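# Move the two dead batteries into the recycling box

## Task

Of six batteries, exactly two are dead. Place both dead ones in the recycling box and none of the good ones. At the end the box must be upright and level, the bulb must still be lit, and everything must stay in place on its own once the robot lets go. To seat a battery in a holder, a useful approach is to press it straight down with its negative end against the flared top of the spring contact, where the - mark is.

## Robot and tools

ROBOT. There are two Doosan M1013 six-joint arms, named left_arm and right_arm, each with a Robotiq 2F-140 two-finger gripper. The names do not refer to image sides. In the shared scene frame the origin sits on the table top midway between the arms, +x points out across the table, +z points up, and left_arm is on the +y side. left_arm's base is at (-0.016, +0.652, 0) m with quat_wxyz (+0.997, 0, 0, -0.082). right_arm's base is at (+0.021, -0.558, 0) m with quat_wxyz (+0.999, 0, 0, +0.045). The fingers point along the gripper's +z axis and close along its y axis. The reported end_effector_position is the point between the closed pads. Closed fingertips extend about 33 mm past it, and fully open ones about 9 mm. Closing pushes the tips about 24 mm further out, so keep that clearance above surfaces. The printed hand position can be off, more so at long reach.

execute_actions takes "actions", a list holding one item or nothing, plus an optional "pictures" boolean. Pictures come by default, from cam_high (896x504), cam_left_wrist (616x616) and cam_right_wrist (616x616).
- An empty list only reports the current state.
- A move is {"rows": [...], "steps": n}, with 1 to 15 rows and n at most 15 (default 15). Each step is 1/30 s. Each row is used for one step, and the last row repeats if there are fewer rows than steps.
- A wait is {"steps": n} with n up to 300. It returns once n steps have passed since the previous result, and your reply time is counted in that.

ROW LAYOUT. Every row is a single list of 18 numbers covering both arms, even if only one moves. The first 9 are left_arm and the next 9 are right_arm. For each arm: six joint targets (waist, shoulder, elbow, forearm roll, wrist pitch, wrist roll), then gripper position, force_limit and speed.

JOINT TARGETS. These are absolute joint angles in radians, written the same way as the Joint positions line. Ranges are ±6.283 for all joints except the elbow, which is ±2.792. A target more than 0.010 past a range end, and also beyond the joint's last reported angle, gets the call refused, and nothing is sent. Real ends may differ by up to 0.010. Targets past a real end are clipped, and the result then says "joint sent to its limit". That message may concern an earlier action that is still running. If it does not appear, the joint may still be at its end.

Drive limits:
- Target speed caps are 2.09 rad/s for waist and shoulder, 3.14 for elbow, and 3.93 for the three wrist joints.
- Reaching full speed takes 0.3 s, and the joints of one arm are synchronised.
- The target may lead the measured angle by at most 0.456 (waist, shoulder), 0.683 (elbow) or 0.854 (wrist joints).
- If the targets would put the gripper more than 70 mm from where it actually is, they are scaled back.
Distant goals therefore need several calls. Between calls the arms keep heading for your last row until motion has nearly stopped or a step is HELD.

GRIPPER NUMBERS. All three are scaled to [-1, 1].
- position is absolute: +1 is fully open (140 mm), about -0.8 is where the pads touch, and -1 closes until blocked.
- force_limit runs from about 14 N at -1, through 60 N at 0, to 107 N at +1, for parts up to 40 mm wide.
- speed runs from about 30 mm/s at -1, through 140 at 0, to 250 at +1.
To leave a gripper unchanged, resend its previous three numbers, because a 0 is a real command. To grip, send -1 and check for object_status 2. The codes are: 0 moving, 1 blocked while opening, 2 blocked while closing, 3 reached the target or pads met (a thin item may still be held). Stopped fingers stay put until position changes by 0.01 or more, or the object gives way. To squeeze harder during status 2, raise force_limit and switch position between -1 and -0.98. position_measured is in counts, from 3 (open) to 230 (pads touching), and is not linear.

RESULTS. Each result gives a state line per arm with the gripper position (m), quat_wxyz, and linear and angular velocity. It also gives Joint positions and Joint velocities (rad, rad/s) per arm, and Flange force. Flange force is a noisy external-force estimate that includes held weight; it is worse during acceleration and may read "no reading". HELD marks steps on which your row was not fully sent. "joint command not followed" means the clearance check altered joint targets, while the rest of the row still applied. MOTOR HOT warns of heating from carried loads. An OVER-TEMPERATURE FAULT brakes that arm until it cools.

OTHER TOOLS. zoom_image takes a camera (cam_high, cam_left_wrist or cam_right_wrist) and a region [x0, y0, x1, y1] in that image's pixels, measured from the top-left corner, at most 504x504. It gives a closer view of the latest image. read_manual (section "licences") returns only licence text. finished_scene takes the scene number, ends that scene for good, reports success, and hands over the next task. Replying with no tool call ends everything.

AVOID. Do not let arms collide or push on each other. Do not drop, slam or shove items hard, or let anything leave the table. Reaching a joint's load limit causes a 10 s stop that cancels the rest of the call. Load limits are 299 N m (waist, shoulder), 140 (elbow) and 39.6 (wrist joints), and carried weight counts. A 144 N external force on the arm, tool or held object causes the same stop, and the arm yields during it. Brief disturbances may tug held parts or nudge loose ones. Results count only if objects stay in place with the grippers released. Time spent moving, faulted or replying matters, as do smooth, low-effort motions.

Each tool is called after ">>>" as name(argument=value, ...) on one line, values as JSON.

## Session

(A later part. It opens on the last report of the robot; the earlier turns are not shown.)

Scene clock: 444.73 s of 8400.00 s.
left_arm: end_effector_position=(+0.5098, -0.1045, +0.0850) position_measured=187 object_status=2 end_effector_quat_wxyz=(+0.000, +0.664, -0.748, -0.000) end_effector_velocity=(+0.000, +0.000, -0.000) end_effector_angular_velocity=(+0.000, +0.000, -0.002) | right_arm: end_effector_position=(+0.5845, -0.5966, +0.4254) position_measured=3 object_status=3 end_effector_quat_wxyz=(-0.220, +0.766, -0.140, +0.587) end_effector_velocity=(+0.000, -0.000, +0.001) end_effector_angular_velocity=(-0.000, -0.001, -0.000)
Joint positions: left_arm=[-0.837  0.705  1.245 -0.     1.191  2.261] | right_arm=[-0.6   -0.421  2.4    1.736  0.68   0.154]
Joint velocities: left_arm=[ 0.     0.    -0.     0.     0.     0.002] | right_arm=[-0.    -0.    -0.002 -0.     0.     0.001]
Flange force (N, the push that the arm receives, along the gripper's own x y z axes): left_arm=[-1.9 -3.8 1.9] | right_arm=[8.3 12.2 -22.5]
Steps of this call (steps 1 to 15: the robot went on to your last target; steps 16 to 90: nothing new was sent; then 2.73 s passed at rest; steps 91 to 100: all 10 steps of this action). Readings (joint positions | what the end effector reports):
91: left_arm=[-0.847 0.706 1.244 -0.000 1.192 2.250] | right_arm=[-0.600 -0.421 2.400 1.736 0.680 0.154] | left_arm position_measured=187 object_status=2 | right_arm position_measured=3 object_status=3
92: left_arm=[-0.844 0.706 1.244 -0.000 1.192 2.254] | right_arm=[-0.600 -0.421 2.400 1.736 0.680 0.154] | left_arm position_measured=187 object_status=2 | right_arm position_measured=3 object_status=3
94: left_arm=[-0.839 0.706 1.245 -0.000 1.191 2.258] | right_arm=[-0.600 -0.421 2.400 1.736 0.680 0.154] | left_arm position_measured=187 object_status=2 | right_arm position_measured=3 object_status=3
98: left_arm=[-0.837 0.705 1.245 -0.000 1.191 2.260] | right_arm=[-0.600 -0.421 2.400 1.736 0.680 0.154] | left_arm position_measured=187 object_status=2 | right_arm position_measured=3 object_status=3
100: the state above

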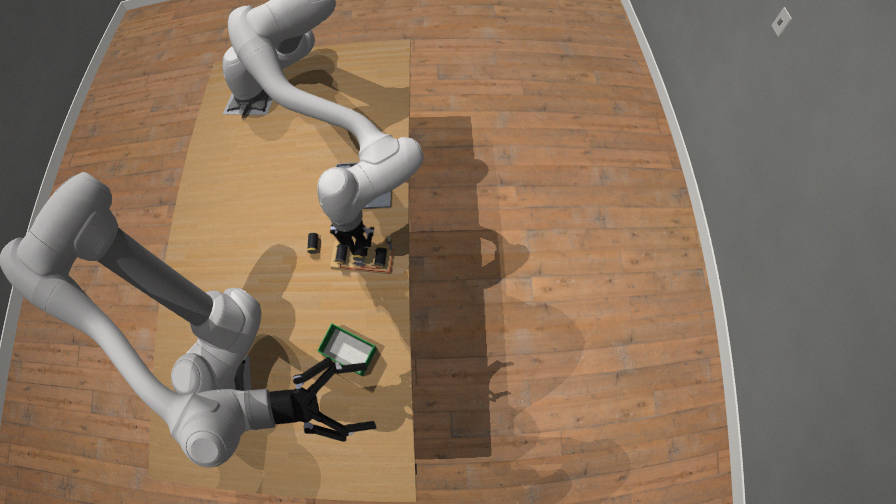

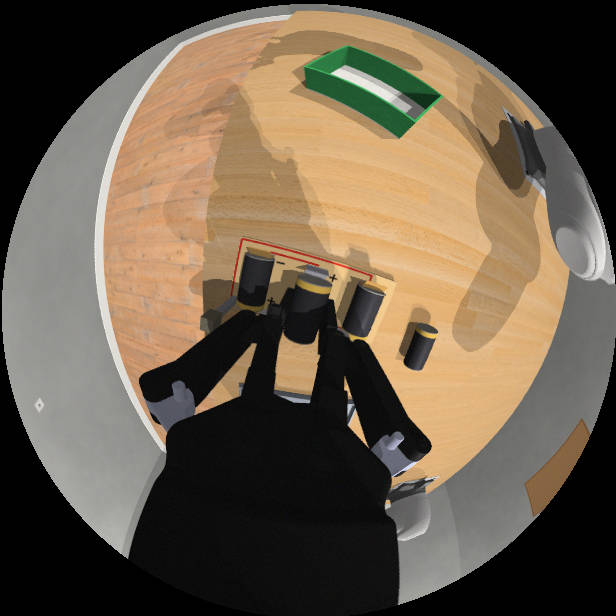

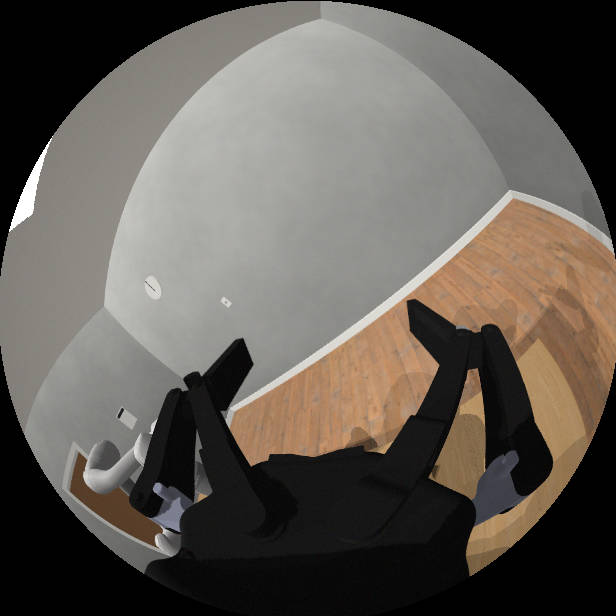

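>>> execute_actions(actions=[])

Scene clock: 459.13 s of 8400.00 s.
left_arm: end_effector_position=(+0.5099, -0.1045, +0.0851) position_measured=187 object_status=2 end_effector_quat_wxyz=(-0.000, +0.664, -0.748, -0.000) end_effector_velocity=(-0.000, -0.000, +0.000) end_effector_angular_velocity=(-0.000, -0.000, -0.001) | right_arm: end_effector_position=(+0.5845, -0.5966, +0.4254) position_measured=3 object_status=3 end_effector_quat_wxyz=(-0.220, +0.766, -0.140, +0.587) end_effector_velocity=(-0.000, +0.000, -0.001) end_effector_angular_velocity=(+0.001, +0.001, +0.000)
Joint positions: left_arm=[-0.837  0.705  1.245  0.     1.191  2.261] | right_arm=[-0.6   -0.421  2.4    1.736  0.68   0.154]
Joint velocities: left_arm=[-0.    -0.001  0.    -0.    -0.     0.   ] | right_arm=[ 0.    -0.     0.001 -0.     0.     0.   ]
Flange force (N, the push that the arm receives, along the gripper's own x y z axes): left_arm=[0.9 -2.2 2.8] | right_arm=[4.6 11.5 -9.8]
Steps of this call (steps 1 to 15: the robot went on to your last target; steps 16 to 90: nothing new was sent; then 11.40 s passed at rest). Readings (joint positions | what the end effector reports):
1: left_arm=[-0.837 0.705 1.245 -0.000 1.191 2.261] | right_arm=[-0.600 -0.421 2.400 1.736 0.680 0.154] | left_arm position_measured=187 object_status=2 | right_arm position_measured=3 object_status=3
2: left_arm=[-0.837 0.705 1.245 -0.000 1.191 2.261] | right_arm=[-0.600 -0.421 2.400 1.736 0.680 0.154] | left_arm position_measured=187 object_status=2 | right_arm position_measured=3 object_status=3
4: left_arm=[-0.837 0.705 1.245 -0.000 1.191 2.261] | right_arm=[-0.600 -0.421 2.400 1.736 0.680 0.154] | left_arm position_measured=187 object_status=2 | right_arm position_measured=3 object_status=3
8: left_arm=[-0.837 0.705 1.245 -0.000 1.191 2.261] | right_arm=[-0.600 -0.421 2.400 1.736 0.680 0.154] | left_arm position_measured=187 object_status=2 | right_arm position_measured=3 object_status=3
90: the state above
All arms were judged still, so your last target was given up. Only a new action makes them travel on or press farther. Fingers that are still opening or closing keep moving.

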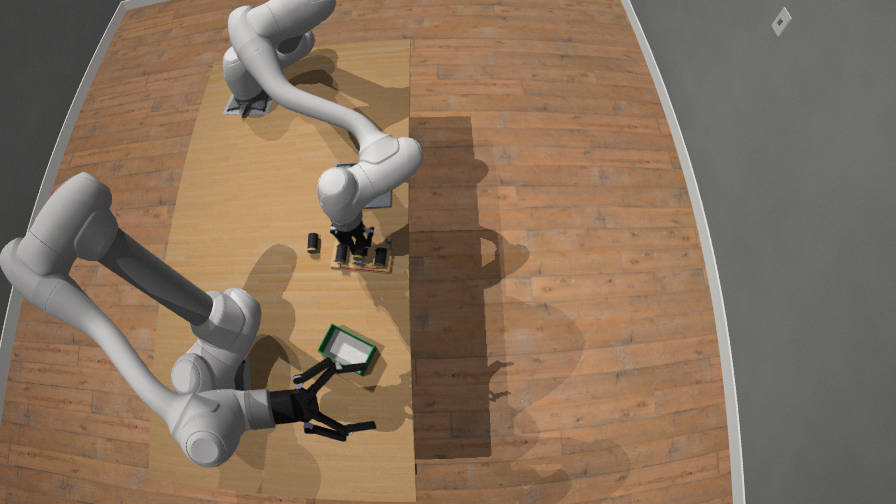

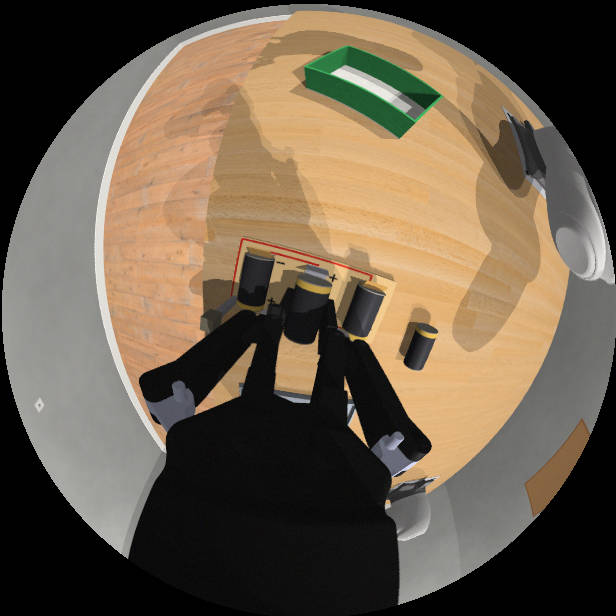

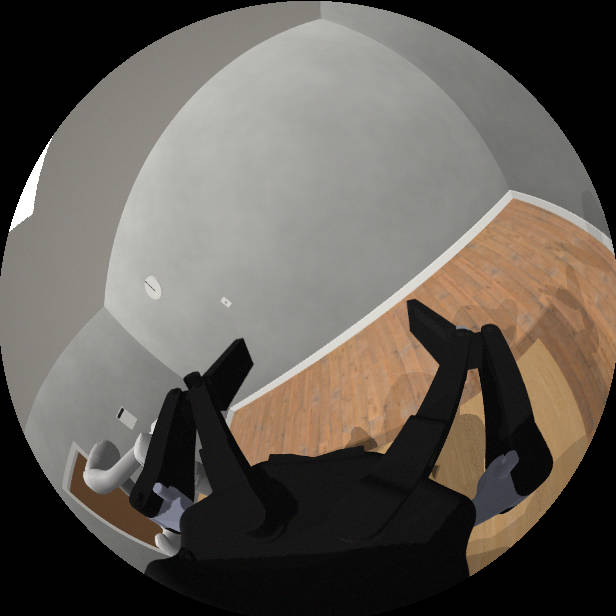

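>>> execute_actions(actions=[{"rows":[[-0.8368,0.7115,1.253,0,1.177,2.2606,-1,0.6,0,-0.6,-0.421,2.4,1.736,0.68,0.154,1,0,0],[-0.8368,0.7115,1.253,0,1.177,2.2606,-1,0.6,0,-0.6,-0.421,2.4,1.736,0.68,0.154,1,0,0],[-0.8368,0.7115,1.253,0,1.177,2.2606,-1,0.6,0,-0.6,-0.421,2.4,1.736,0.68,0.154,1,0,0],[-0.8368,0.7115,1.253,0,1.177,2.2606,-1,0.6,0,-0.6,-0.421,2.4,1.736,0.68,0.154,1,0,0],[-0.8368,0.7179,1.261,0,1.1625,2.2606,-1,0.6,0,-0.6,-0.421,2.4,1.736,0.68,0.154,1,0,0],[-0.8368,0.7179,1.261,0,1.1625,2.2606,-1,0.6,0,-0.6,-0.421,2.4,1.736,0.68,0.154,1,0,0],[-0.8368,0.7179,1.261,0,1.1625,2.2606,-1,0.6,0,-0.6,-0.421,2.4,1.736,0.68,0.154,1,0,0],[-0.8368,0.7211,1.2653,0,1.1552,2.2606,-1,0.6,0,-0.6,-0.421,2.4,1.736,0.68,0.154,1,0,0]],"steps":15}])

Scene clock: 468.10 s of 8400.00 s.
left_arm: end_effector_position=(+0.5098, -0.1041, +0.0602) position_measured=187 object_status=2 end_effector_quat_wxyz=(-0.000, +0.664, -0.748, +0.000) end_effector_velocity=(-0.000, -0.001, -0.002) end_effector_angular_velocity=(-0.002, -0.000, +0.001) | right_arm: end_effector_position=(+0.5845, -0.5966, +0.4254) position_measured=3 object_status=3 end_effector_quat_wxyz=(-0.220, +0.766, -0.140, +0.587) end_effector_velocity=(+0.000, +0.001, +0.001) end_effector_angular_velocity=(-0.000, -0.001, +0.001)
Joint positions: left_arm=[-0.837  0.721  1.265  0.     1.155  2.261] | right_arm=[-0.6   -0.421  2.4    1.736  0.68   0.154]
Joint velocities: left_arm=[-0.     0.001  0.002 -0.001 -0.005 -0.001] | right_arm=[ 0.001 -0.    -0.001  0.     0.     0.   ]
Flange force (N, the push that the arm receives, along the gripper's own x y z axes): left_arm=[2.1 -1.6 3.1] | right_arm=[1.5 9.4 -10.0]
Steps of this call (steps 1 to 90: nothing new was sent; then 5.47 s passed at rest; steps 91 to 105: all 15 steps of this action). Readings (joint positions | what the end effector reports):
91: left_arm=[-0.837 0.705 1.245 0.000 1.191 2.261] | right_arm=[-0.600 -0.421 2.400 1.736 0.680 0.154] | left_arm position_measured=187 object_status=2 | right_arm position_measured=3 object_status=3
92: left_arm=[-0.837 0.707 1.248 0.000 1.186 2.261] | right_arm=[-0.600 -0.421 2.400 1.736 0.680 0.154] | left_arm position_measured=187 object_status=2 | right_arm position_measured=3 object_status=3
94: left_arm=[-0.837 0.710 1.252 0.000 1.180 2.261] | right_arm=[-0.600 -0.421 2.400 1.736 0.680 0.154] | left_arm position_measured=187 object_status=2 | right_arm position_measured=3 object_status=3
98: left_arm=[-0.837 0.717 1.260 0.000 1.165 2.261] | right_arm=[-0.600 -0.421 2.400 1.736 0.680 0.154] | left_arm position_measured=187 object_status=2 | right_arm position_measured=3 object_status=3
105: the state above

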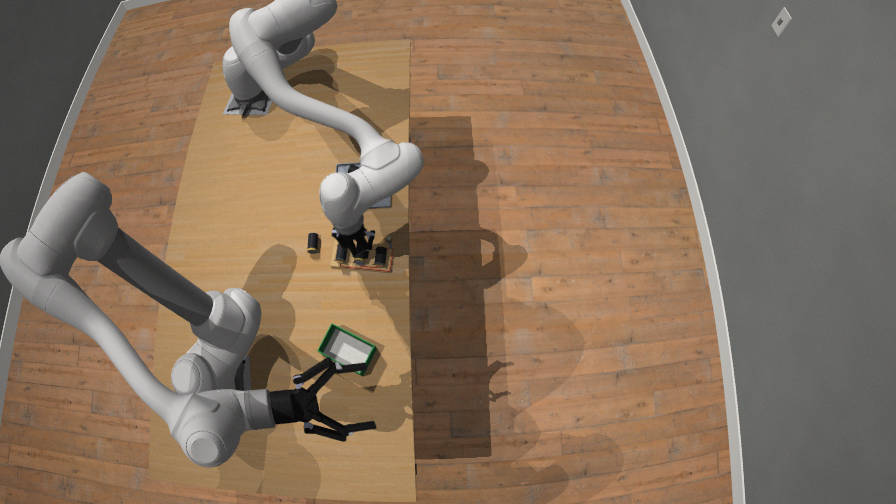

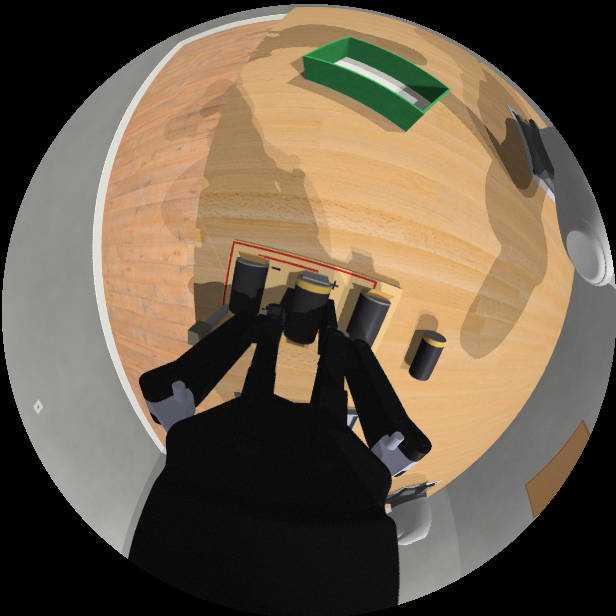

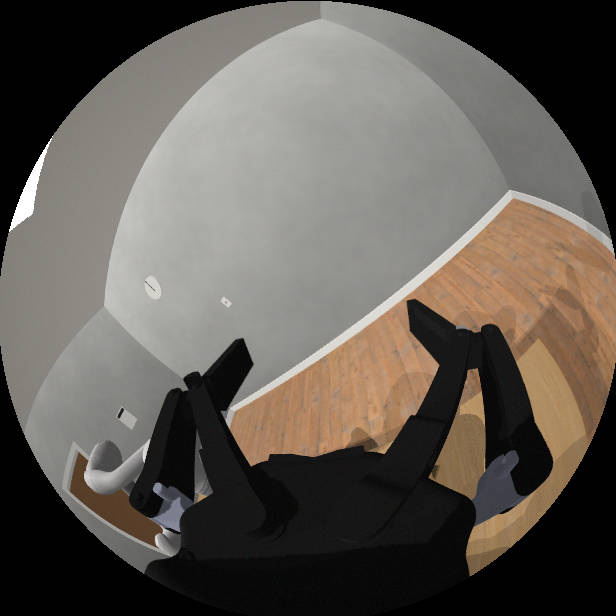

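>>> zoom_image(camera="cam_left_wrist", region=[200,220,440,380])

>>> execute_actions(actions=[{"rows":[[-0.8368,0.723,1.2677,0,1.1509,2.2606,-1,0.6,0,-0.6,-0.421,2.4,1.736,0.68,0.154,1,0,0],[-0.8368,0.723,1.2677,0,1.1509,2.2606,-1,0.6,0,-0.6,-0.421,2.4,1.736,0.68,0.154,1,0,0],[-0.8368,0.723,1.2677,0,1.1509,2.2606,-1,0.6,0,-0.6,-0.421,2.4,1.736,0.68,0.154,1,0,0],[-0.8368,0.7243,1.2693,0,1.148,2.2606,-1,0.6,0,-0.6,-0.421,2.4,1.736,0.68,0.154,1,0,0]],"steps":12}])

Region (200, 220, 440, 380) of cam_left_wrist's 616x616 image, scaled by 2.100, with more detail than that image has.

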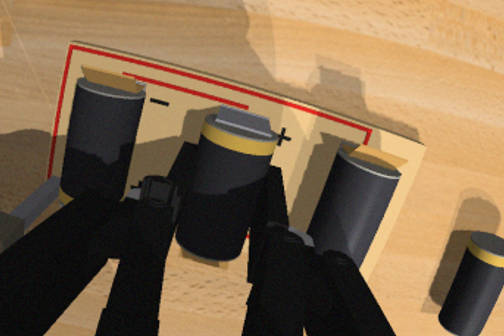

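Scene clock: 473.37 s of 8400.00 s.
left_arm: end_effector_position=(+0.5096, -0.1040, +0.0550) position_measured=187 object_status=2 end_effector_quat_wxyz=(+0.000, +0.664, -0.748, -0.000) end_effector_velocity=(+0.001, +0.001, -0.001) end_effector_angular_velocity=(+0.001, +0.001, +0.000) | right_arm: end_effector_position=(+0.5845, -0.5966, +0.4254) position_measured=3 object_status=3 end_effector_quat_wxyz=(-0.220, +0.766, -0.140, +0.587) end_effector_velocity=(-0.000, +0.000, -0.000) end_effector_angular_velocity=(+0.000, +0.000, +0.001)
Joint positions: left_arm=[-0.837  0.724  1.269 -0.     1.148  2.261] | right_arm=[-0.6   -0.421  2.4    1.736  0.68   0.154]
Joint velocities: left_arm=[ 0.001  0.001  0.001  0.    -0.     0.001] | right_arm=[ 0.001 -0.     0.001  0.    -0.     0.   ]
Flange force (N, the push that the arm receives, along the gripper's own x y z axes): left_arm=[-0.1 0.0 0.9] | right_arm=[3.5 10.2 -13.4]
Steps of this call (steps 1 to 15: the robot went on to your last target; steps 16 to 90: nothing new was sent; then 1.87 s passed at rest; steps 91 to 102: all 12 steps of this action). Readings (joint positions | what the end effector reports):
91: left_arm=[-0.837 0.721 1.265 -0.000 1.155 2.261] | right_arm=[-0.600 -0.421 2.400 1.736 0.680 0.154] | left_arm position_measured=187 object_status=2 | right_arm position_measured=3 object_status=3
92: left_arm=[-0.837 0.722 1.266 -0.000 1.153 2.261] | right_arm=[-0.600 -0.421 2.400 1.736 0.680 0.154] | left_arm position_measured=187 object_status=2 | right_arm position_measured=3 object_status=3
94: left_arm=[-0.837 0.723 1.267 -0.000 1.152 2.261] | right_arm=[-0.600 -0.421 2.400 1.736 0.680 0.154] | left_arm position_measured=187 object_status=2 | right_arm position_measured=3 object_status=3
98: left_arm=[-0.837 0.724 1.269 -0.000 1.148 2.261] | right_arm=[-0.600 -0.421 2.400 1.736 0.680 0.154] | left_arm position_measured=187 object_status=2 | right_arm position_measured=3 object_status=3
102: the state above

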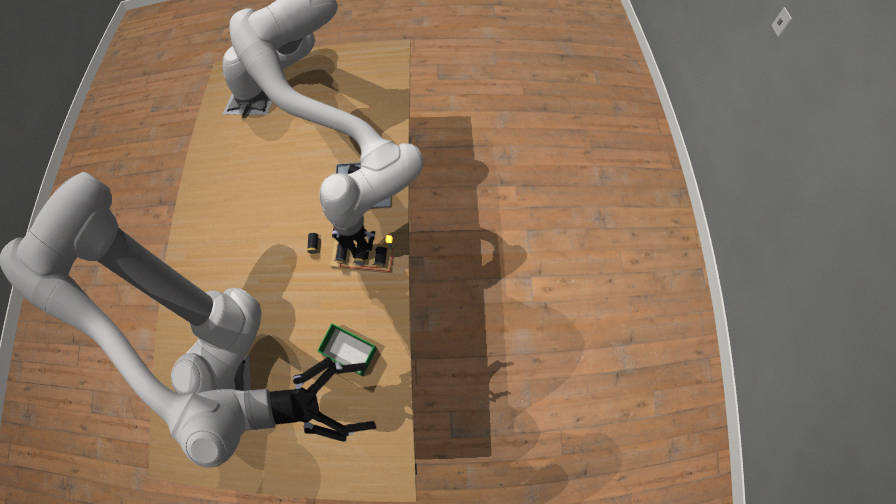

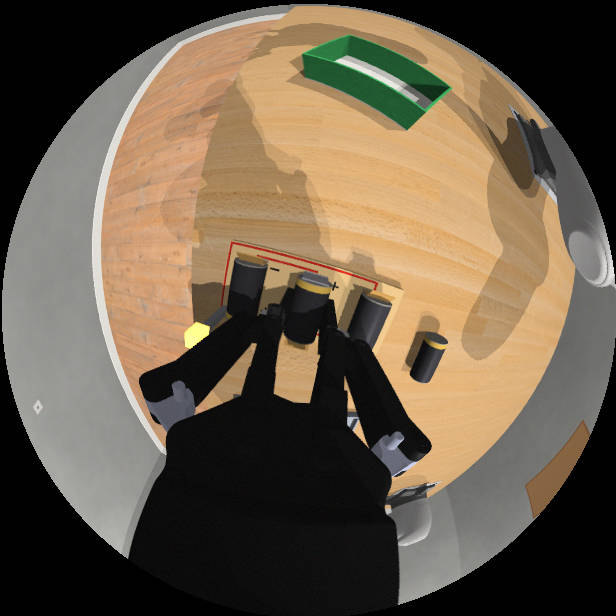

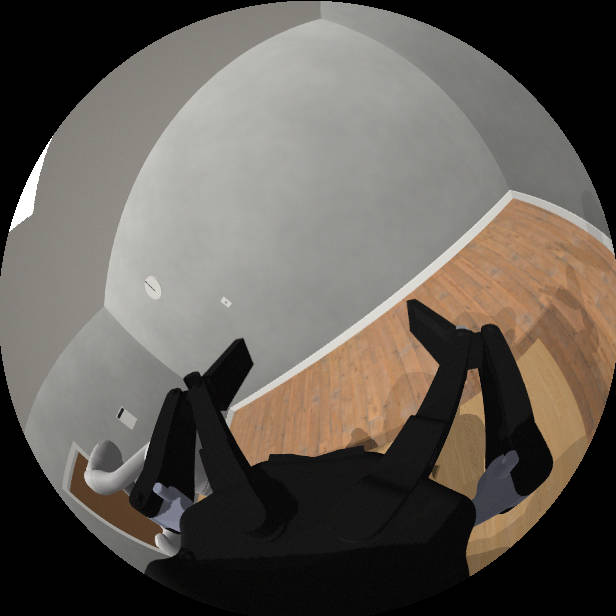

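>>> execute_actions(actions=[{"rows":[[-0.8368,0.7211,1.2653,0,1.1552,2.2606,-1,0.6,0,-0.6,-0.421,2.4,1.736,0.68,0.154,1,0,0],[-0.8368,0.7211,1.2653,0,1.1552,2.2606,-1,0.6,0,-0.6,-0.421,2.4,1.736,0.68,0.154,1,0,0],[-0.8368,0.7211,1.2653,0,1.1552,2.2606,-1,0.6,0,-0.6,-0.421,2.4,1.736,0.68,0.154,1,0,0],[-0.8368,0.7179,1.261,0,1.1625,2.2606,-1,0.6,0,-0.6,-0.421,2.4,1.736,0.68,0.154,1,0,0],[-0.8368,0.7179,1.261,0,1.1625,2.2606,-1,0.6,0,-0.6,-0.421,2.4,1.736,0.68,0.154,1,0,0],[-0.8368,0.7115,1.253,0,1.177,2.2606,-1,0.6,0,-0.6,-0.421,2.4,1.736,0.68,0.154,1,0,0],[-0.8368,0.7115,1.253,0,1.177,2.2606,-1,0.6,0,-0.6,-0.421,2.4,1.736,0.68,0.154,1,0,0],[-0.8368,0.7052,1.245,0,1.1914,2.2606,-1,0.6,0,-0.6,-0.421,2.4,1.736,0.68,0.154,1,0,0],[-0.8368,0.7052,1.245,0,1.1914,2.2606,-1,0.6,0,-0.6,-0.421,2.4,1.736,0.68,0.154,1,0,0],[-0.8368,0.692,1.226,0,1.2236,2.2606,-1,0.6,0,-0.6,-0.421,2.4,1.736,0.68,0.154,1,0,0]],"steps":15}])

Scene clock: 483.37 s of 8400.00 s.
left_arm: end_effector_position=(+0.5100, -0.1046, +0.1055) position_measured=187 object_status=2 end_effector_quat_wxyz=(-0.000, +0.664, -0.748, +0.000) end_effector_velocity=(-0.001, +0.002, +0.023) end_effector_angular_velocity=(+0.007, +0.004, +0.001) | right_arm: end_effector_position=(+0.5845, -0.5966, +0.4254) position_measured=3 object_status=3 end_effector_quat_wxyz=(-0.220, +0.766, -0.140, +0.587) end_effector_velocity=(-0.000, +0.001, -0.001) end_effector_angular_velocity=(+0.000, +0.001, +0.002)
Joint positions: left_arm=[-0.837  0.693  1.228  0.     1.221  2.261] | right_arm=[-0.6   -0.421  2.4    1.736  0.68   0.154]
Joint velocities: left_arm=[ 0.001 -0.013 -0.021  0.     0.042 -0.   ] | right_arm=[ 0.002 -0.     0.001 -0.    -0.    -0.   ]
Flange force (N, the push that the arm receives, along the gripper's own x y z axes): left_arm=[0.9 -1.5 3.3] | right_arm=[3.0 6.5 -8.9]
Steps of this call (steps 1 to 15: the robot went on to your last target; steps 16 to 90: nothing new was sent; then 6.50 s passed at rest; steps 91 to 105: all 15 steps of this action). Readings (joint positions | what the end effector reports):
91: left_arm=[-0.837 0.724 1.269 0.000 1.148 2.261] | right_arm=[-0.600 -0.421 2.400 1.736 0.680 0.154] | left_arm position_measured=187 object_status=2 | right_arm position_measured=3 object_status=3
92: left_arm=[-0.837 0.723 1.268 0.000 1.150 2.261] | right_arm=[-0.600 -0.421 2.400 1.736 0.680 0.154] | left_arm position_measured=187 object_status=2 | right_arm position_measured=3 object_status=3
94: left_arm=[-0.837 0.722 1.266 0.000 1.154 2.261] | right_arm=[-0.600 -0.421 2.400 1.736 0.680 0.154] | left_arm position_measured=187 object_status=2 | right_arm position_measured=3 object_status=3
98: left_arm=[-0.837 0.714 1.256 0.000 1.171 2.261] | right_arm=[-0.600 -0.421 2.400 1.736 0.680 0.154] | left_arm position_measured=187 object_status=2 | right_arm position_measured=3 object_status=3
105: the state above

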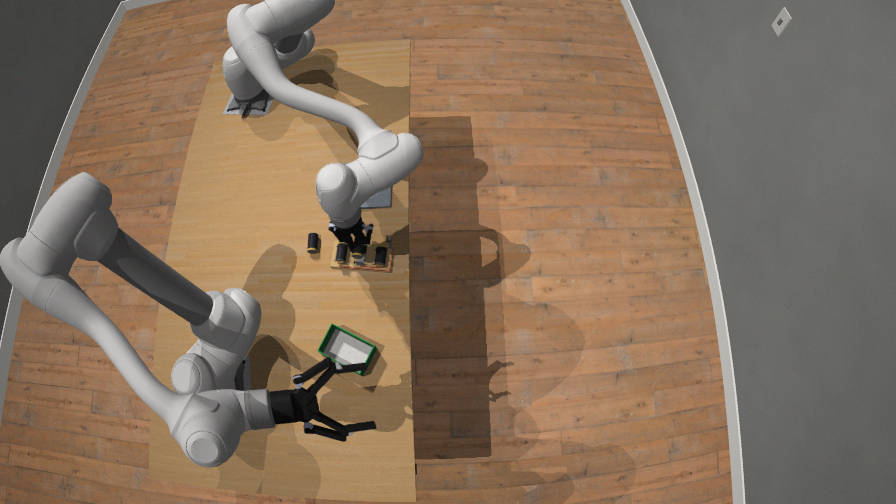

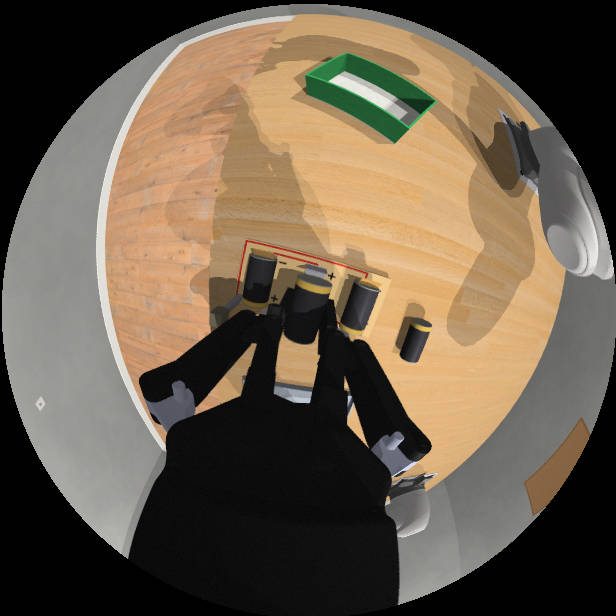

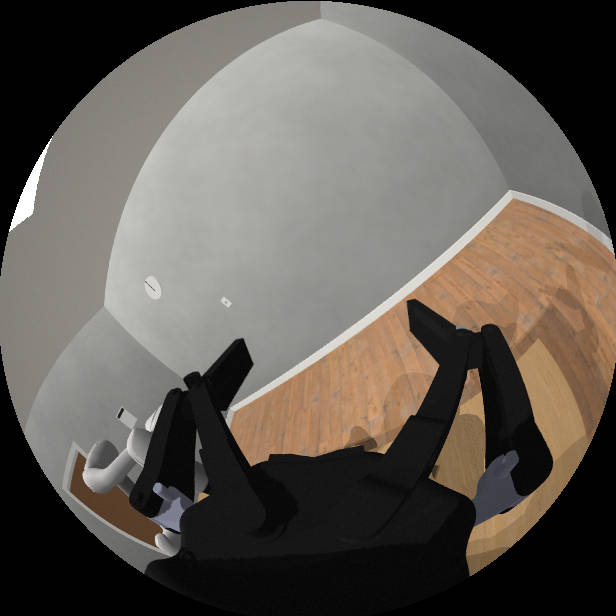

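>>> execute_actions(actions=[{"rows":[[-1.0821,0.5026,1.5484,0,1.0906,2.0153,-1,0.6,0,-0.6,-0.421,2.4,1.736,0.68,0.154,1,0,0]],"steps":15}], pictures=false)

>>> execute_actions(actions=[{"rows":[[-1.0821,0.53,1.573,0,1.0386,2.0153,-1,0.6,0,-0.6,-0.421,2.4,1.736,0.68,0.154,1,0,0],[-1.0821,0.53,1.573,0,1.0386,2.0153,-1,0.6,0,-0.6,-0.421,2.4,1.736,0.68,0.154,1,0,0],[-1.0821,0.53,1.573,0,1.0386,2.0153,-1,0.6,0,-0.6,-0.421,2.4,1.736,0.68,0.154,1,0,0],[-1.0821,0.53,1.573,0,1.0386,2.0153,-1,0.6,0,-0.6,-0.421,2.4,1.736,0.68,0.154,1,0,0],[-1.0821,0.5549,1.5951,0,0.9916,2.0153,-1,0.6,0,-0.6,-0.421,2.4,1.736,0.68,0.154,1,0,0]],"steps":15}], pictures=false)

>>> execute_actions(actions=[{"rows":[[-1.0821,0.5549,1.5951,0,0.9916,2.0153,-0.1,0.6,0,-0.6,-0.421,2.4,1.736,0.68,0.154,1,0,0]],"steps":8}], pictures=false)

>>> execute_actions(actions=[{"rows":[[-1.0821,0.49,1.535,0,1.1166,2.0153,-0.1,0.6,0,-0.6,-0.421,2.4,1.736,0.68,0.154,1,0,0]],"steps":10}])

Scene clock: 495.03 s of 8400.00 s.
left_arm: end_effector_position=(+0.2953, -0.0957, +0.1061) position_measured=187 object_status=2 end_effector_quat_wxyz=(+0.000, +0.664, -0.748, -0.000) end_effector_velocity=(-0.390, +0.084, -0.012) end_effector_angular_velocity=(+0.002, +0.001, -0.008) | right_arm: end_effector_position=(+0.5845, -0.5966, +0.4254) position_measured=3 object_status=3 end_effector_quat_wxyz=(-0.220, +0.766, -0.140, +0.587) end_effector_velocity=(+0.000, -0.000, +0.000) end_effector_angular_velocity=(+0.000, -0.000, -0.001)
Joint positions: left_arm=[-1.055  0.524  1.512 -0.     1.106  2.043] | right_arm=[-0.6   -0.421  2.4    1.736  0.68   0.154]
Joint velocities: left_arm=[-0.416 -0.318  0.541  0.    -0.22  -0.408] | right_arm=[-0.  0. -0.  0. -0.  0.]
Flange force (N, the push that the arm receives, along the gripper's own x y z axes): left_arm=[-2.9 2.3 1.5] | right_arm=[4.4 12.5 -14.3]
Steps of this call (steps 1 to 15: the robot went on to your last target; steps 16 to 90: nothing new was sent; then 8.17 s passed at rest; steps 91 to 105: all 15 steps of this action). Readings (joint positions | what the end effector reports):
91: left_arm=[-0.837 0.692 1.226 -0.000 1.224 2.261] | right_arm=[-0.600 -0.421 2.400 1.736 0.680 0.154] | left_arm position_measured=187 object_status=2 | right_arm position_measured=3 object_status=3
92: left_arm=[-0.842 0.688 1.233 0.000 1.221 2.255] | right_arm=[-0.600 -0.421 2.400 1.736 0.680 0.154] | left_arm position_measured=187 object_status=2 | right_arm position_measured=3 object_status=3
94: left_arm=[-0.873 0.664 1.275 -0.000 1.204 2.224] | right_arm=[-0.600 -0.421 2.400 1.736 0.680 0.154] | left_arm position_measured=187 object_status=2 | right_arm position_measured=3 object_status=3
98: left_arm=[-0.940 0.612 1.362 -0.000 1.168 2.157] | right_arm=[-0.600 -0.421 2.400 1.736 0.680 0.154] | left_arm position_measured=187 object_status=2 | right_arm position_measured=3 object_status=3
105: the state above

Scene clock: 495.53 s of 8400.00 s.
left_arm: end_effector_position=(+0.2700, -0.0897, +0.0412) position_measured=187 object_status=2 end_effector_quat_wxyz=(+0.000, +0.664, -0.748, +0.000) end_effector_velocity=(-0.001, +0.000, -0.003) end_effector_angular_velocity=(+0.002, +0.001, -0.000) | right_arm: end_effector_position=(+0.5845, -0.5966, +0.4254) position_measured=3 object_status=3 end_effector_quat_wxyz=(-0.220, +0.766, -0.140, +0.587) end_effector_velocity=(-0.000, -0.000, -0.001) end_effector_angular_velocity=(+0.001, +0.001, -0.001)
Joint positions: left_arm=[-1.082  0.555  1.595 -0.     0.992  2.015] | right_arm=[-0.6   -0.421  2.4    1.736  0.68   0.154]
Joint velocities: left_arm=[-0.001  0.003  0.003  0.    -0.003 -0.001] | right_arm=[-0.     0.     0.001  0.    -0.     0.   ]
Flange force (N, the push that the arm receives, along the gripper's own x y z axes): left_arm=[4.7 -3.7 4.1] | right_arm=[2.6 11.1 -24.1]
Steps of this call (steps 1 to 15: all 15 steps of this action). Readings (joint positions | what the end effector reports):
1: left_arm=[-1.067 0.515 1.529 -0.000 1.098 2.031] | right_arm=[-0.600 -0.421 2.400 1.736 0.680 0.154] | left_arm position_measured=187 object_status=2 | right_arm position_measured=3 object_status=3
2: left_arm=[-1.074 0.511 1.543 -0.000 1.085 2.023] | right_arm=[-0.600 -0.421 2.400 1.736 0.680 0.154] | left_arm position_measured=187 object_status=2 | right_arm position_measured=3 object_status=3
4: left_arm=[-1.080 0.523 1.563 -0.000 1.055 2.018] | right_arm=[-0.600 -0.421 2.400 1.736 0.680 0.154] | left_arm position_measured=187 object_status=2 | right_arm position_measured=3 object_status=3
8: left_arm=[-1.082 0.549 1.589 -0.000 1.005 2.016] | right_arm=[-0.600 -0.421 2.400 1.736 0.680 0.154] | left_arm position_measured=187 object_status=2 | right_arm position_measured=3 object_status=3
15: the state above

Scene clock: 495.80 s of 8400.00 s.
left_arm: end_effector_position=(+0.2700, -0.0896, +0.0410) position_measured=141 object_status=0 end_effector_quat_wxyz=(+0.000, +0.664, -0.748, +0.000) end_effector_velocity=(+0.002, +0.000, -0.000) end_effector_angular_velocity=(-0.001, -0.001, +0.003) | right_arm: end_effector_position=(+0.5845, -0.5966, +0.4254) position_measured=3 object_status=3 end_effector_quat_wxyz=(-0.220, +0.766, -0.140, +0.587) end_effector_velocity=(-0.000, +0.000, -0.001) end_effector_angular_velocity=(+0.001, +0.001, +0.000)
Joint positions: left_arm=[-1.082  0.555  1.595 -0.     0.992  2.015] | right_arm=[-0.6   -0.421  2.4    1.736  0.68   0.154]
Joint velocities: left_arm=[ 0.002  0.001 -0.     0.    -0.002 -0.001] | right_arm=[ 0.    -0.     0.001  0.     0.     0.   ]
Flange force (N, the push that the arm receives, along the gripper's own x y z axes): left_arm=[-1.4 -1.6 0.0] | right_arm=[2.5 12.5 -8.5]
Steps of this call (steps 1 to 8: all 8 steps of this action). Readings (joint positions | what the end effector reports):
1: left_arm=[-1.082 0.555 1.595 -0.000 0.992 2.015] | right_arm=[-0.600 -0.421 2.400 1.736 0.680 0.154] | left_arm position_measured=187 object_status=0 | right_arm position_measured=3 object_status=3
2: left_arm=[-1.082 0.555 1.595 -0.000 0.992 2.015] | right_arm=[-0.600 -0.421 2.400 1.736 0.680 0.154] | left_arm position_measured=187 object_status=0 | right_arm position_measured=3 object_status=3
4: left_arm=[-1.082 0.555 1.595 -0.000 0.992 2.015] | right_arm=[-0.600 -0.421 2.400 1.736 0.680 0.154] | left_arm position_measured=167 object_status=0 | right_arm position_measured=3 object_status=3
8: the state above

Scene clock: 496.13 s of 8400.00 s.
left_arm: end_effector_position=(+0.2698, -0.0892, +0.1207) position_measured=141 object_status=3 end_effector_quat_wxyz=(-0.000, +0.664, -0.748, -0.000) end_effector_velocity=(+0.001, -0.001, +0.013) end_effector_angular_velocity=(+0.001, +0.000, +0.003) | right_arm: end_effector_position=(+0.5845, -0.5966, +0.4254) position_measured=3 object_status=3 end_effector_quat_wxyz=(-0.220, +0.766, -0.140, +0.587) end_effector_velocity=(-0.001, +0.001, -0.002) end_effector_angular_velocity=(+0.002, +0.002, +0.001)
Joint positions: left_arm=[-1.082  0.491  1.536  0.     1.115  2.015] | right_arm=[-0.6   -0.421  2.4    1.736  0.68   0.154]
Joint velocities: left_arm=[ 0.001 -0.008 -0.014  0.     0.023 -0.003] | right_arm=[ 0.001 -0.     0.002 -0.     0.     0.   ]
Flange force (N, the push that the arm receives, along the gripper's own x y z axes): left_arm=[-3.4 -1.5 -0.7] | right_arm=[8.0 19.7 -18.6]
Steps of this call (steps 1 to 10: all 10 steps of this action). Readings (joint positions | what the end effector reports):
1: left_arm=[-1.082 0.555 1.595 -0.000 0.992 2.015] | right_arm=[-0.600 -0.421 2.400 1.736 0.680 0.154] | left_arm position_measured=141 object_status=0 | right_arm position_measured=3 object_status=3
2: left_arm=[-1.082 0.551 1.592 -0.000 1.000 2.015] | right_arm=[-0.600 -0.421 2.400 1.736 0.680 0.154] | left_arm position_measured=141 object_status=0 | right_arm position_measured=3 object_status=3
4: left_arm=[-1.082 0.523 1.565 0.000 1.053 2.015] | right_arm=[-0.600 -0.421 2.400 1.736 0.680 0.154] | left_arm position_measured=141 object_status=0 | right_arm position_measured=3 object_status=3
8: left_arm=[-1.082 0.492 1.537 0.000 1.112 2.015] | right_arm=[-0.600 -0.421 2.400 1.736 0.680 0.154] | left_arm position_measured=141 object_status=3 | right_arm position_measured=3 object_status=3
10: the state above

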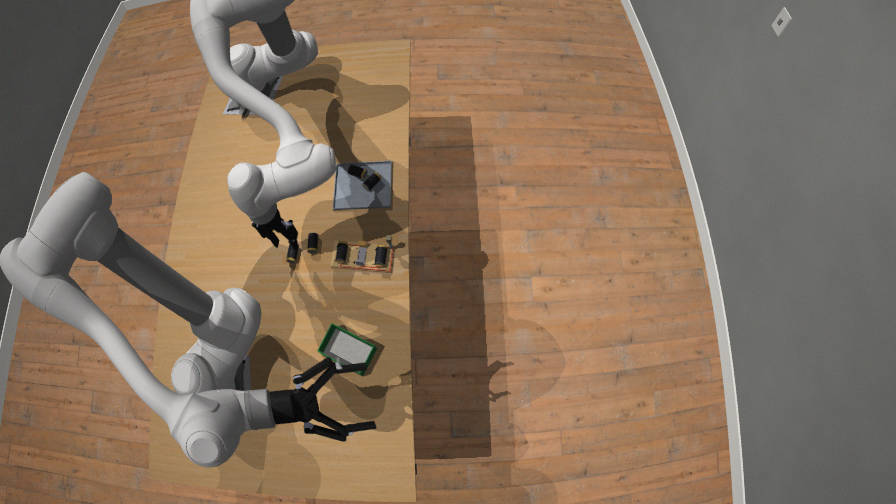

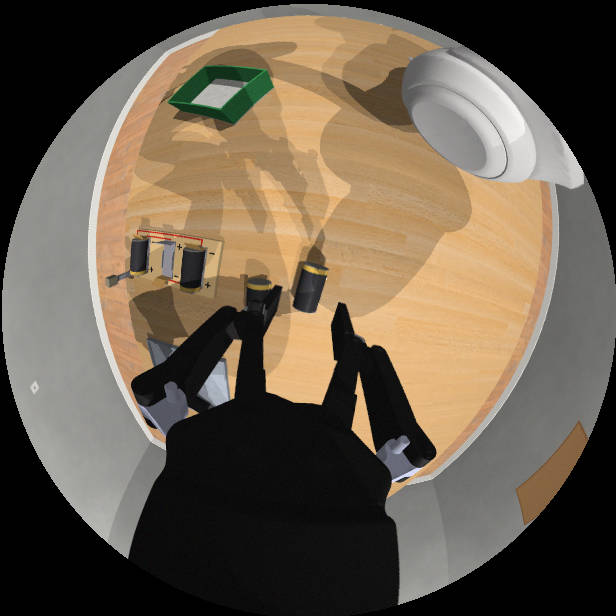

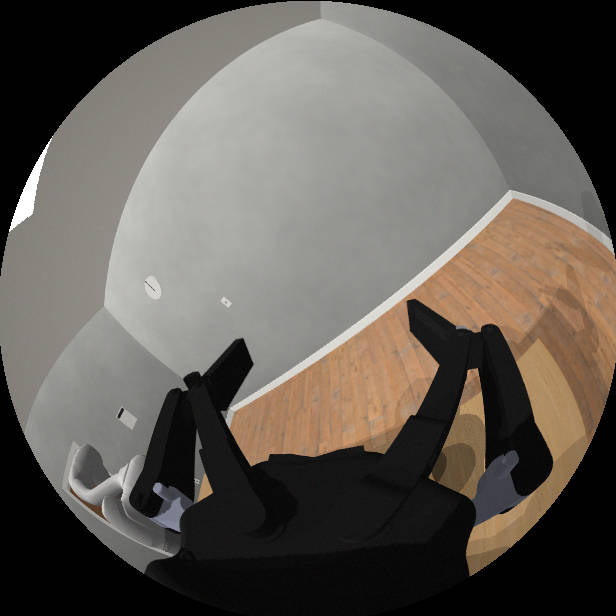

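>>> execute_actions(actions=[{"rows":[[-1.0,0.4,1.6,0,1.14,2.1,-0.1,0.6,0,-0.6,-0.421,2.4,1.736,0.68,0.154,1,0,0],[-1.0,0.4,1.6,0,1.14,2.1,-0.1,0.6,0,-0.6,-0.421,2.4,1.736,0.68,0.154,1,0,0],[-1.0,0.4,1.6,0,1.14,2.1,-0.1,0.6,0,-0.6,-0.421,2.4,1.736,0.68,0.154,1,0,0],[-0.6554,0.3281,1.6219,0,1.1916,2.322,-0.1,0.6,0,-0.6,-0.421,2.4,1.736,0.68,0.154,1,0,0]],"steps":15}], pictures=false)

>>> execute_actions(actions=[{"steps":15}])

>>> zoom_image(camera="cam_left_wrist", region=[180,180,440,400])

>>> zoom_image(camera="cam_high", region=[280,140,420,290])

Scene clock: 503.33 s of 8400.00 s.
left_arm: end_effector_position=(+0.4169, +0.0456, +0.1744) position_measured=141 object_status=3 end_effector_quat_wxyz=(+0.000, +0.688, -0.726, +0.001) end_effector_velocity=(+0.311, +0.324, +0.088) end_effector_angular_velocity=(+0.004, +0.002, +0.186) | right_arm: end_effector_position=(+0.5845, -0.5966, +0.4254) position_measured=3 object_status=3 end_effector_quat_wxyz=(-0.220, +0.766, -0.140, +0.587) end_effector_velocity=(-0.000, -0.000, +0.000) end_effector_angular_velocity=(-0.001, -0.001, +0.000)
Joint positions: left_arm=[-0.833  0.381  1.596 -0.     1.162  2.2  ] | right_arm=[-0.6   -0.421  2.4    1.736  0.68   0.154]
Joint velocities: left_arm=[ 0.586 -0.176  0.085  0.     0.096  0.401] | right_arm=[-0. -0. -0. -0.  0. -0.]
Flange force (N, the push that the arm receives, along the gripper's own x y z axes): left_arm=[-1.0 -3.5 4.5] | right_arm=[2.1 6.7 -18.3]
Steps of this call (steps 1 to 15: the robot went on to your last target; steps 16 to 90: nothing new was sent; then 3.70 s passed at rest; steps 91 to 105: all 15 steps of this action). Readings (joint positions | what the end effector reports):
91: left_arm=[-1.082 0.490 1.535 -0.000 1.117 2.015] | right_arm=[-0.600 -0.421 2.400 1.736 0.680 0.154] | left_arm position_measured=141 object_status=3 | right_arm position_measured=3 object_status=3
92: left_arm=[-1.077 0.485 1.539 -0.000 1.118 2.020] | right_arm=[-0.600 -0.421 2.400 1.736 0.680 0.154] | left_arm position_measured=141 object_status=3 | right_arm position_measured=3 object_status=3
94: left_arm=[-1.048 0.453 1.562 -0.000 1.126 2.050] | right_arm=[-0.600 -0.421 2.400 1.736 0.680 0.154] | left_arm position_measured=141 object_status=3 | right_arm position_measured=3 object_status=3
98: left_arm=[-0.971 0.423 1.576 -0.000 1.140 2.105] | right_arm=[-0.600 -0.421 2.400 1.736 0.680 0.154] | left_arm position_measured=141 object_status=3 | right_arm position_measured=3 object_status=3
105: the state above

Scene clock: 503.83 s of 8400.00 s.
left_arm: end_effector_position=(+0.4997, +0.1503, +0.1999) position_measured=141 object_status=3 end_effector_quat_wxyz=(+0.000, +0.707, -0.707, -0.000) end_effector_velocity=(+0.001, +0.003, +0.001) end_effector_angular_velocity=(+0.001, +0.001, -0.001) | right_arm: end_effector_position=(+0.5845, -0.5966, +0.4254) position_measured=3 object_status=3 end_effector_quat_wxyz=(-0.220, +0.766, -0.140, +0.587) end_effector_velocity=(-0.000, -0.000, -0.000) end_effector_angular_velocity=(-0.000, +0.000, +0.000)
Joint positions: left_arm=[-0.656  0.328  1.622 -0.     1.192  2.322] | right_arm=[-0.6   -0.421  2.4    1.736  0.68   0.154]
Joint velocities: left_arm=[ 0.004 -0.002  0.     0.     0.003  0.005] | right_arm=[-0.  0.  0.  0. -0. -0.]
Flange force (N, the push that the arm receives, along the gripper's own x y z axes): left_arm=[3.0 -1.5 2.4] | right_arm=[4.3 15.8 -15.1]
Steps of this call (steps 1 to 15: the robot went on to your last target). Readings (joint positions | what the end effector reports):
1: left_arm=[-0.813 0.375 1.599 -0.000 1.166 2.213] | right_arm=[-0.600 -0.421 2.400 1.736 0.680 0.154] | left_arm position_measured=141 object_status=3 | right_arm position_measured=3 object_status=3
2: left_arm=[-0.793 0.369 1.602 -0.000 1.169 2.227] | right_arm=[-0.600 -0.421 2.400 1.736 0.680 0.154] | left_arm position_measured=141 object_status=3 | right_arm position_measured=3 object_status=3
4: left_arm=[-0.753 0.357 1.608 -0.000 1.175 2.254] | right_arm=[-0.600 -0.421 2.400 1.736 0.680 0.154] | left_arm position_measured=141 object_status=3 | right_arm position_measured=3 object_status=3
8: left_arm=[-0.679 0.335 1.618 -0.000 1.188 2.306] | right_arm=[-0.600 -0.421 2.400 1.736 0.680 0.154] | left_arm position_measured=141 object_status=3 | right_arm position_measured=3 object_status=3
15: the state above

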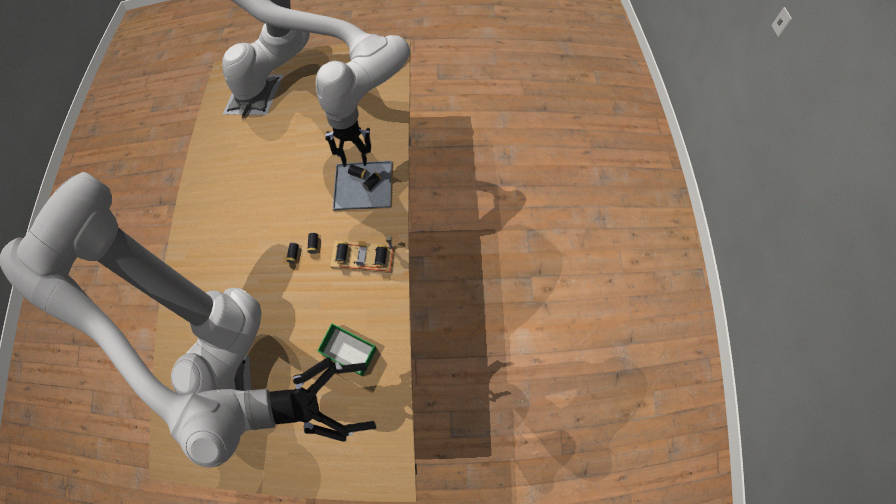

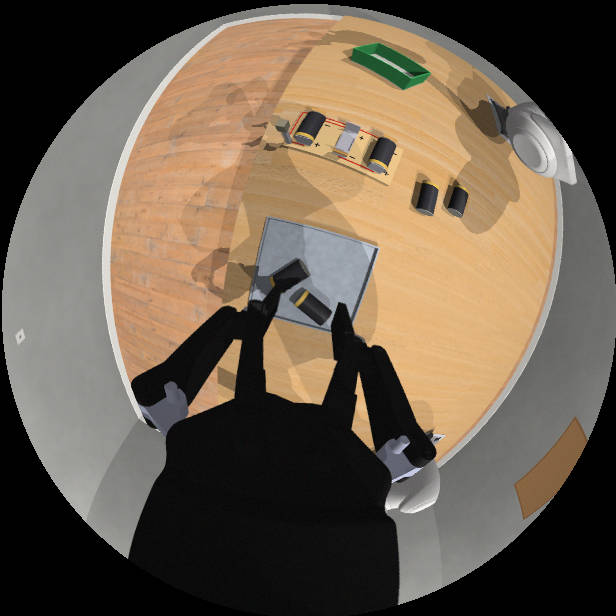

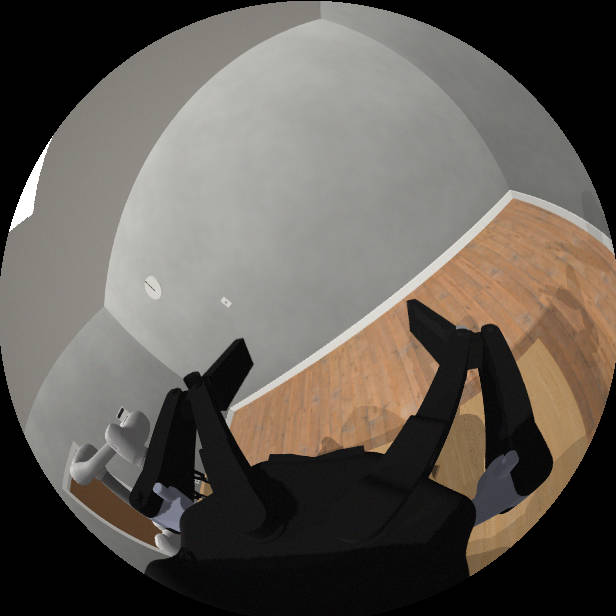

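Region (180, 180, 440, 400) of cam_left_wrist's 616x616 image, scaled by 1.938, with more detail than that image has; it fills the top 426 rows of this view, and the rest is white.

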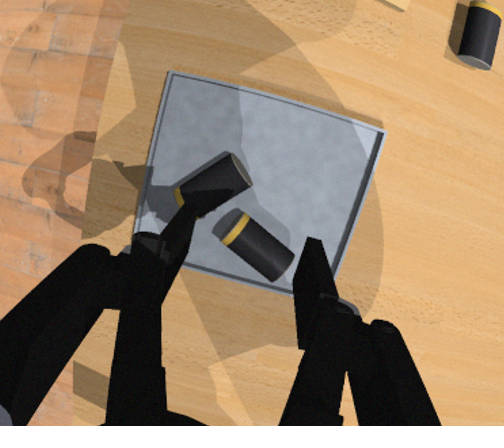

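Region (280, 140, 420, 290) of cam_high's 896x504 image, scaled by 3.360, with more detail than that image has; it fills the left 470 columns of this view, and the rest is white.

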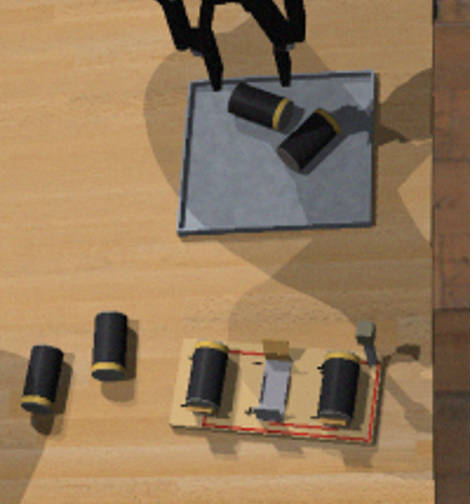

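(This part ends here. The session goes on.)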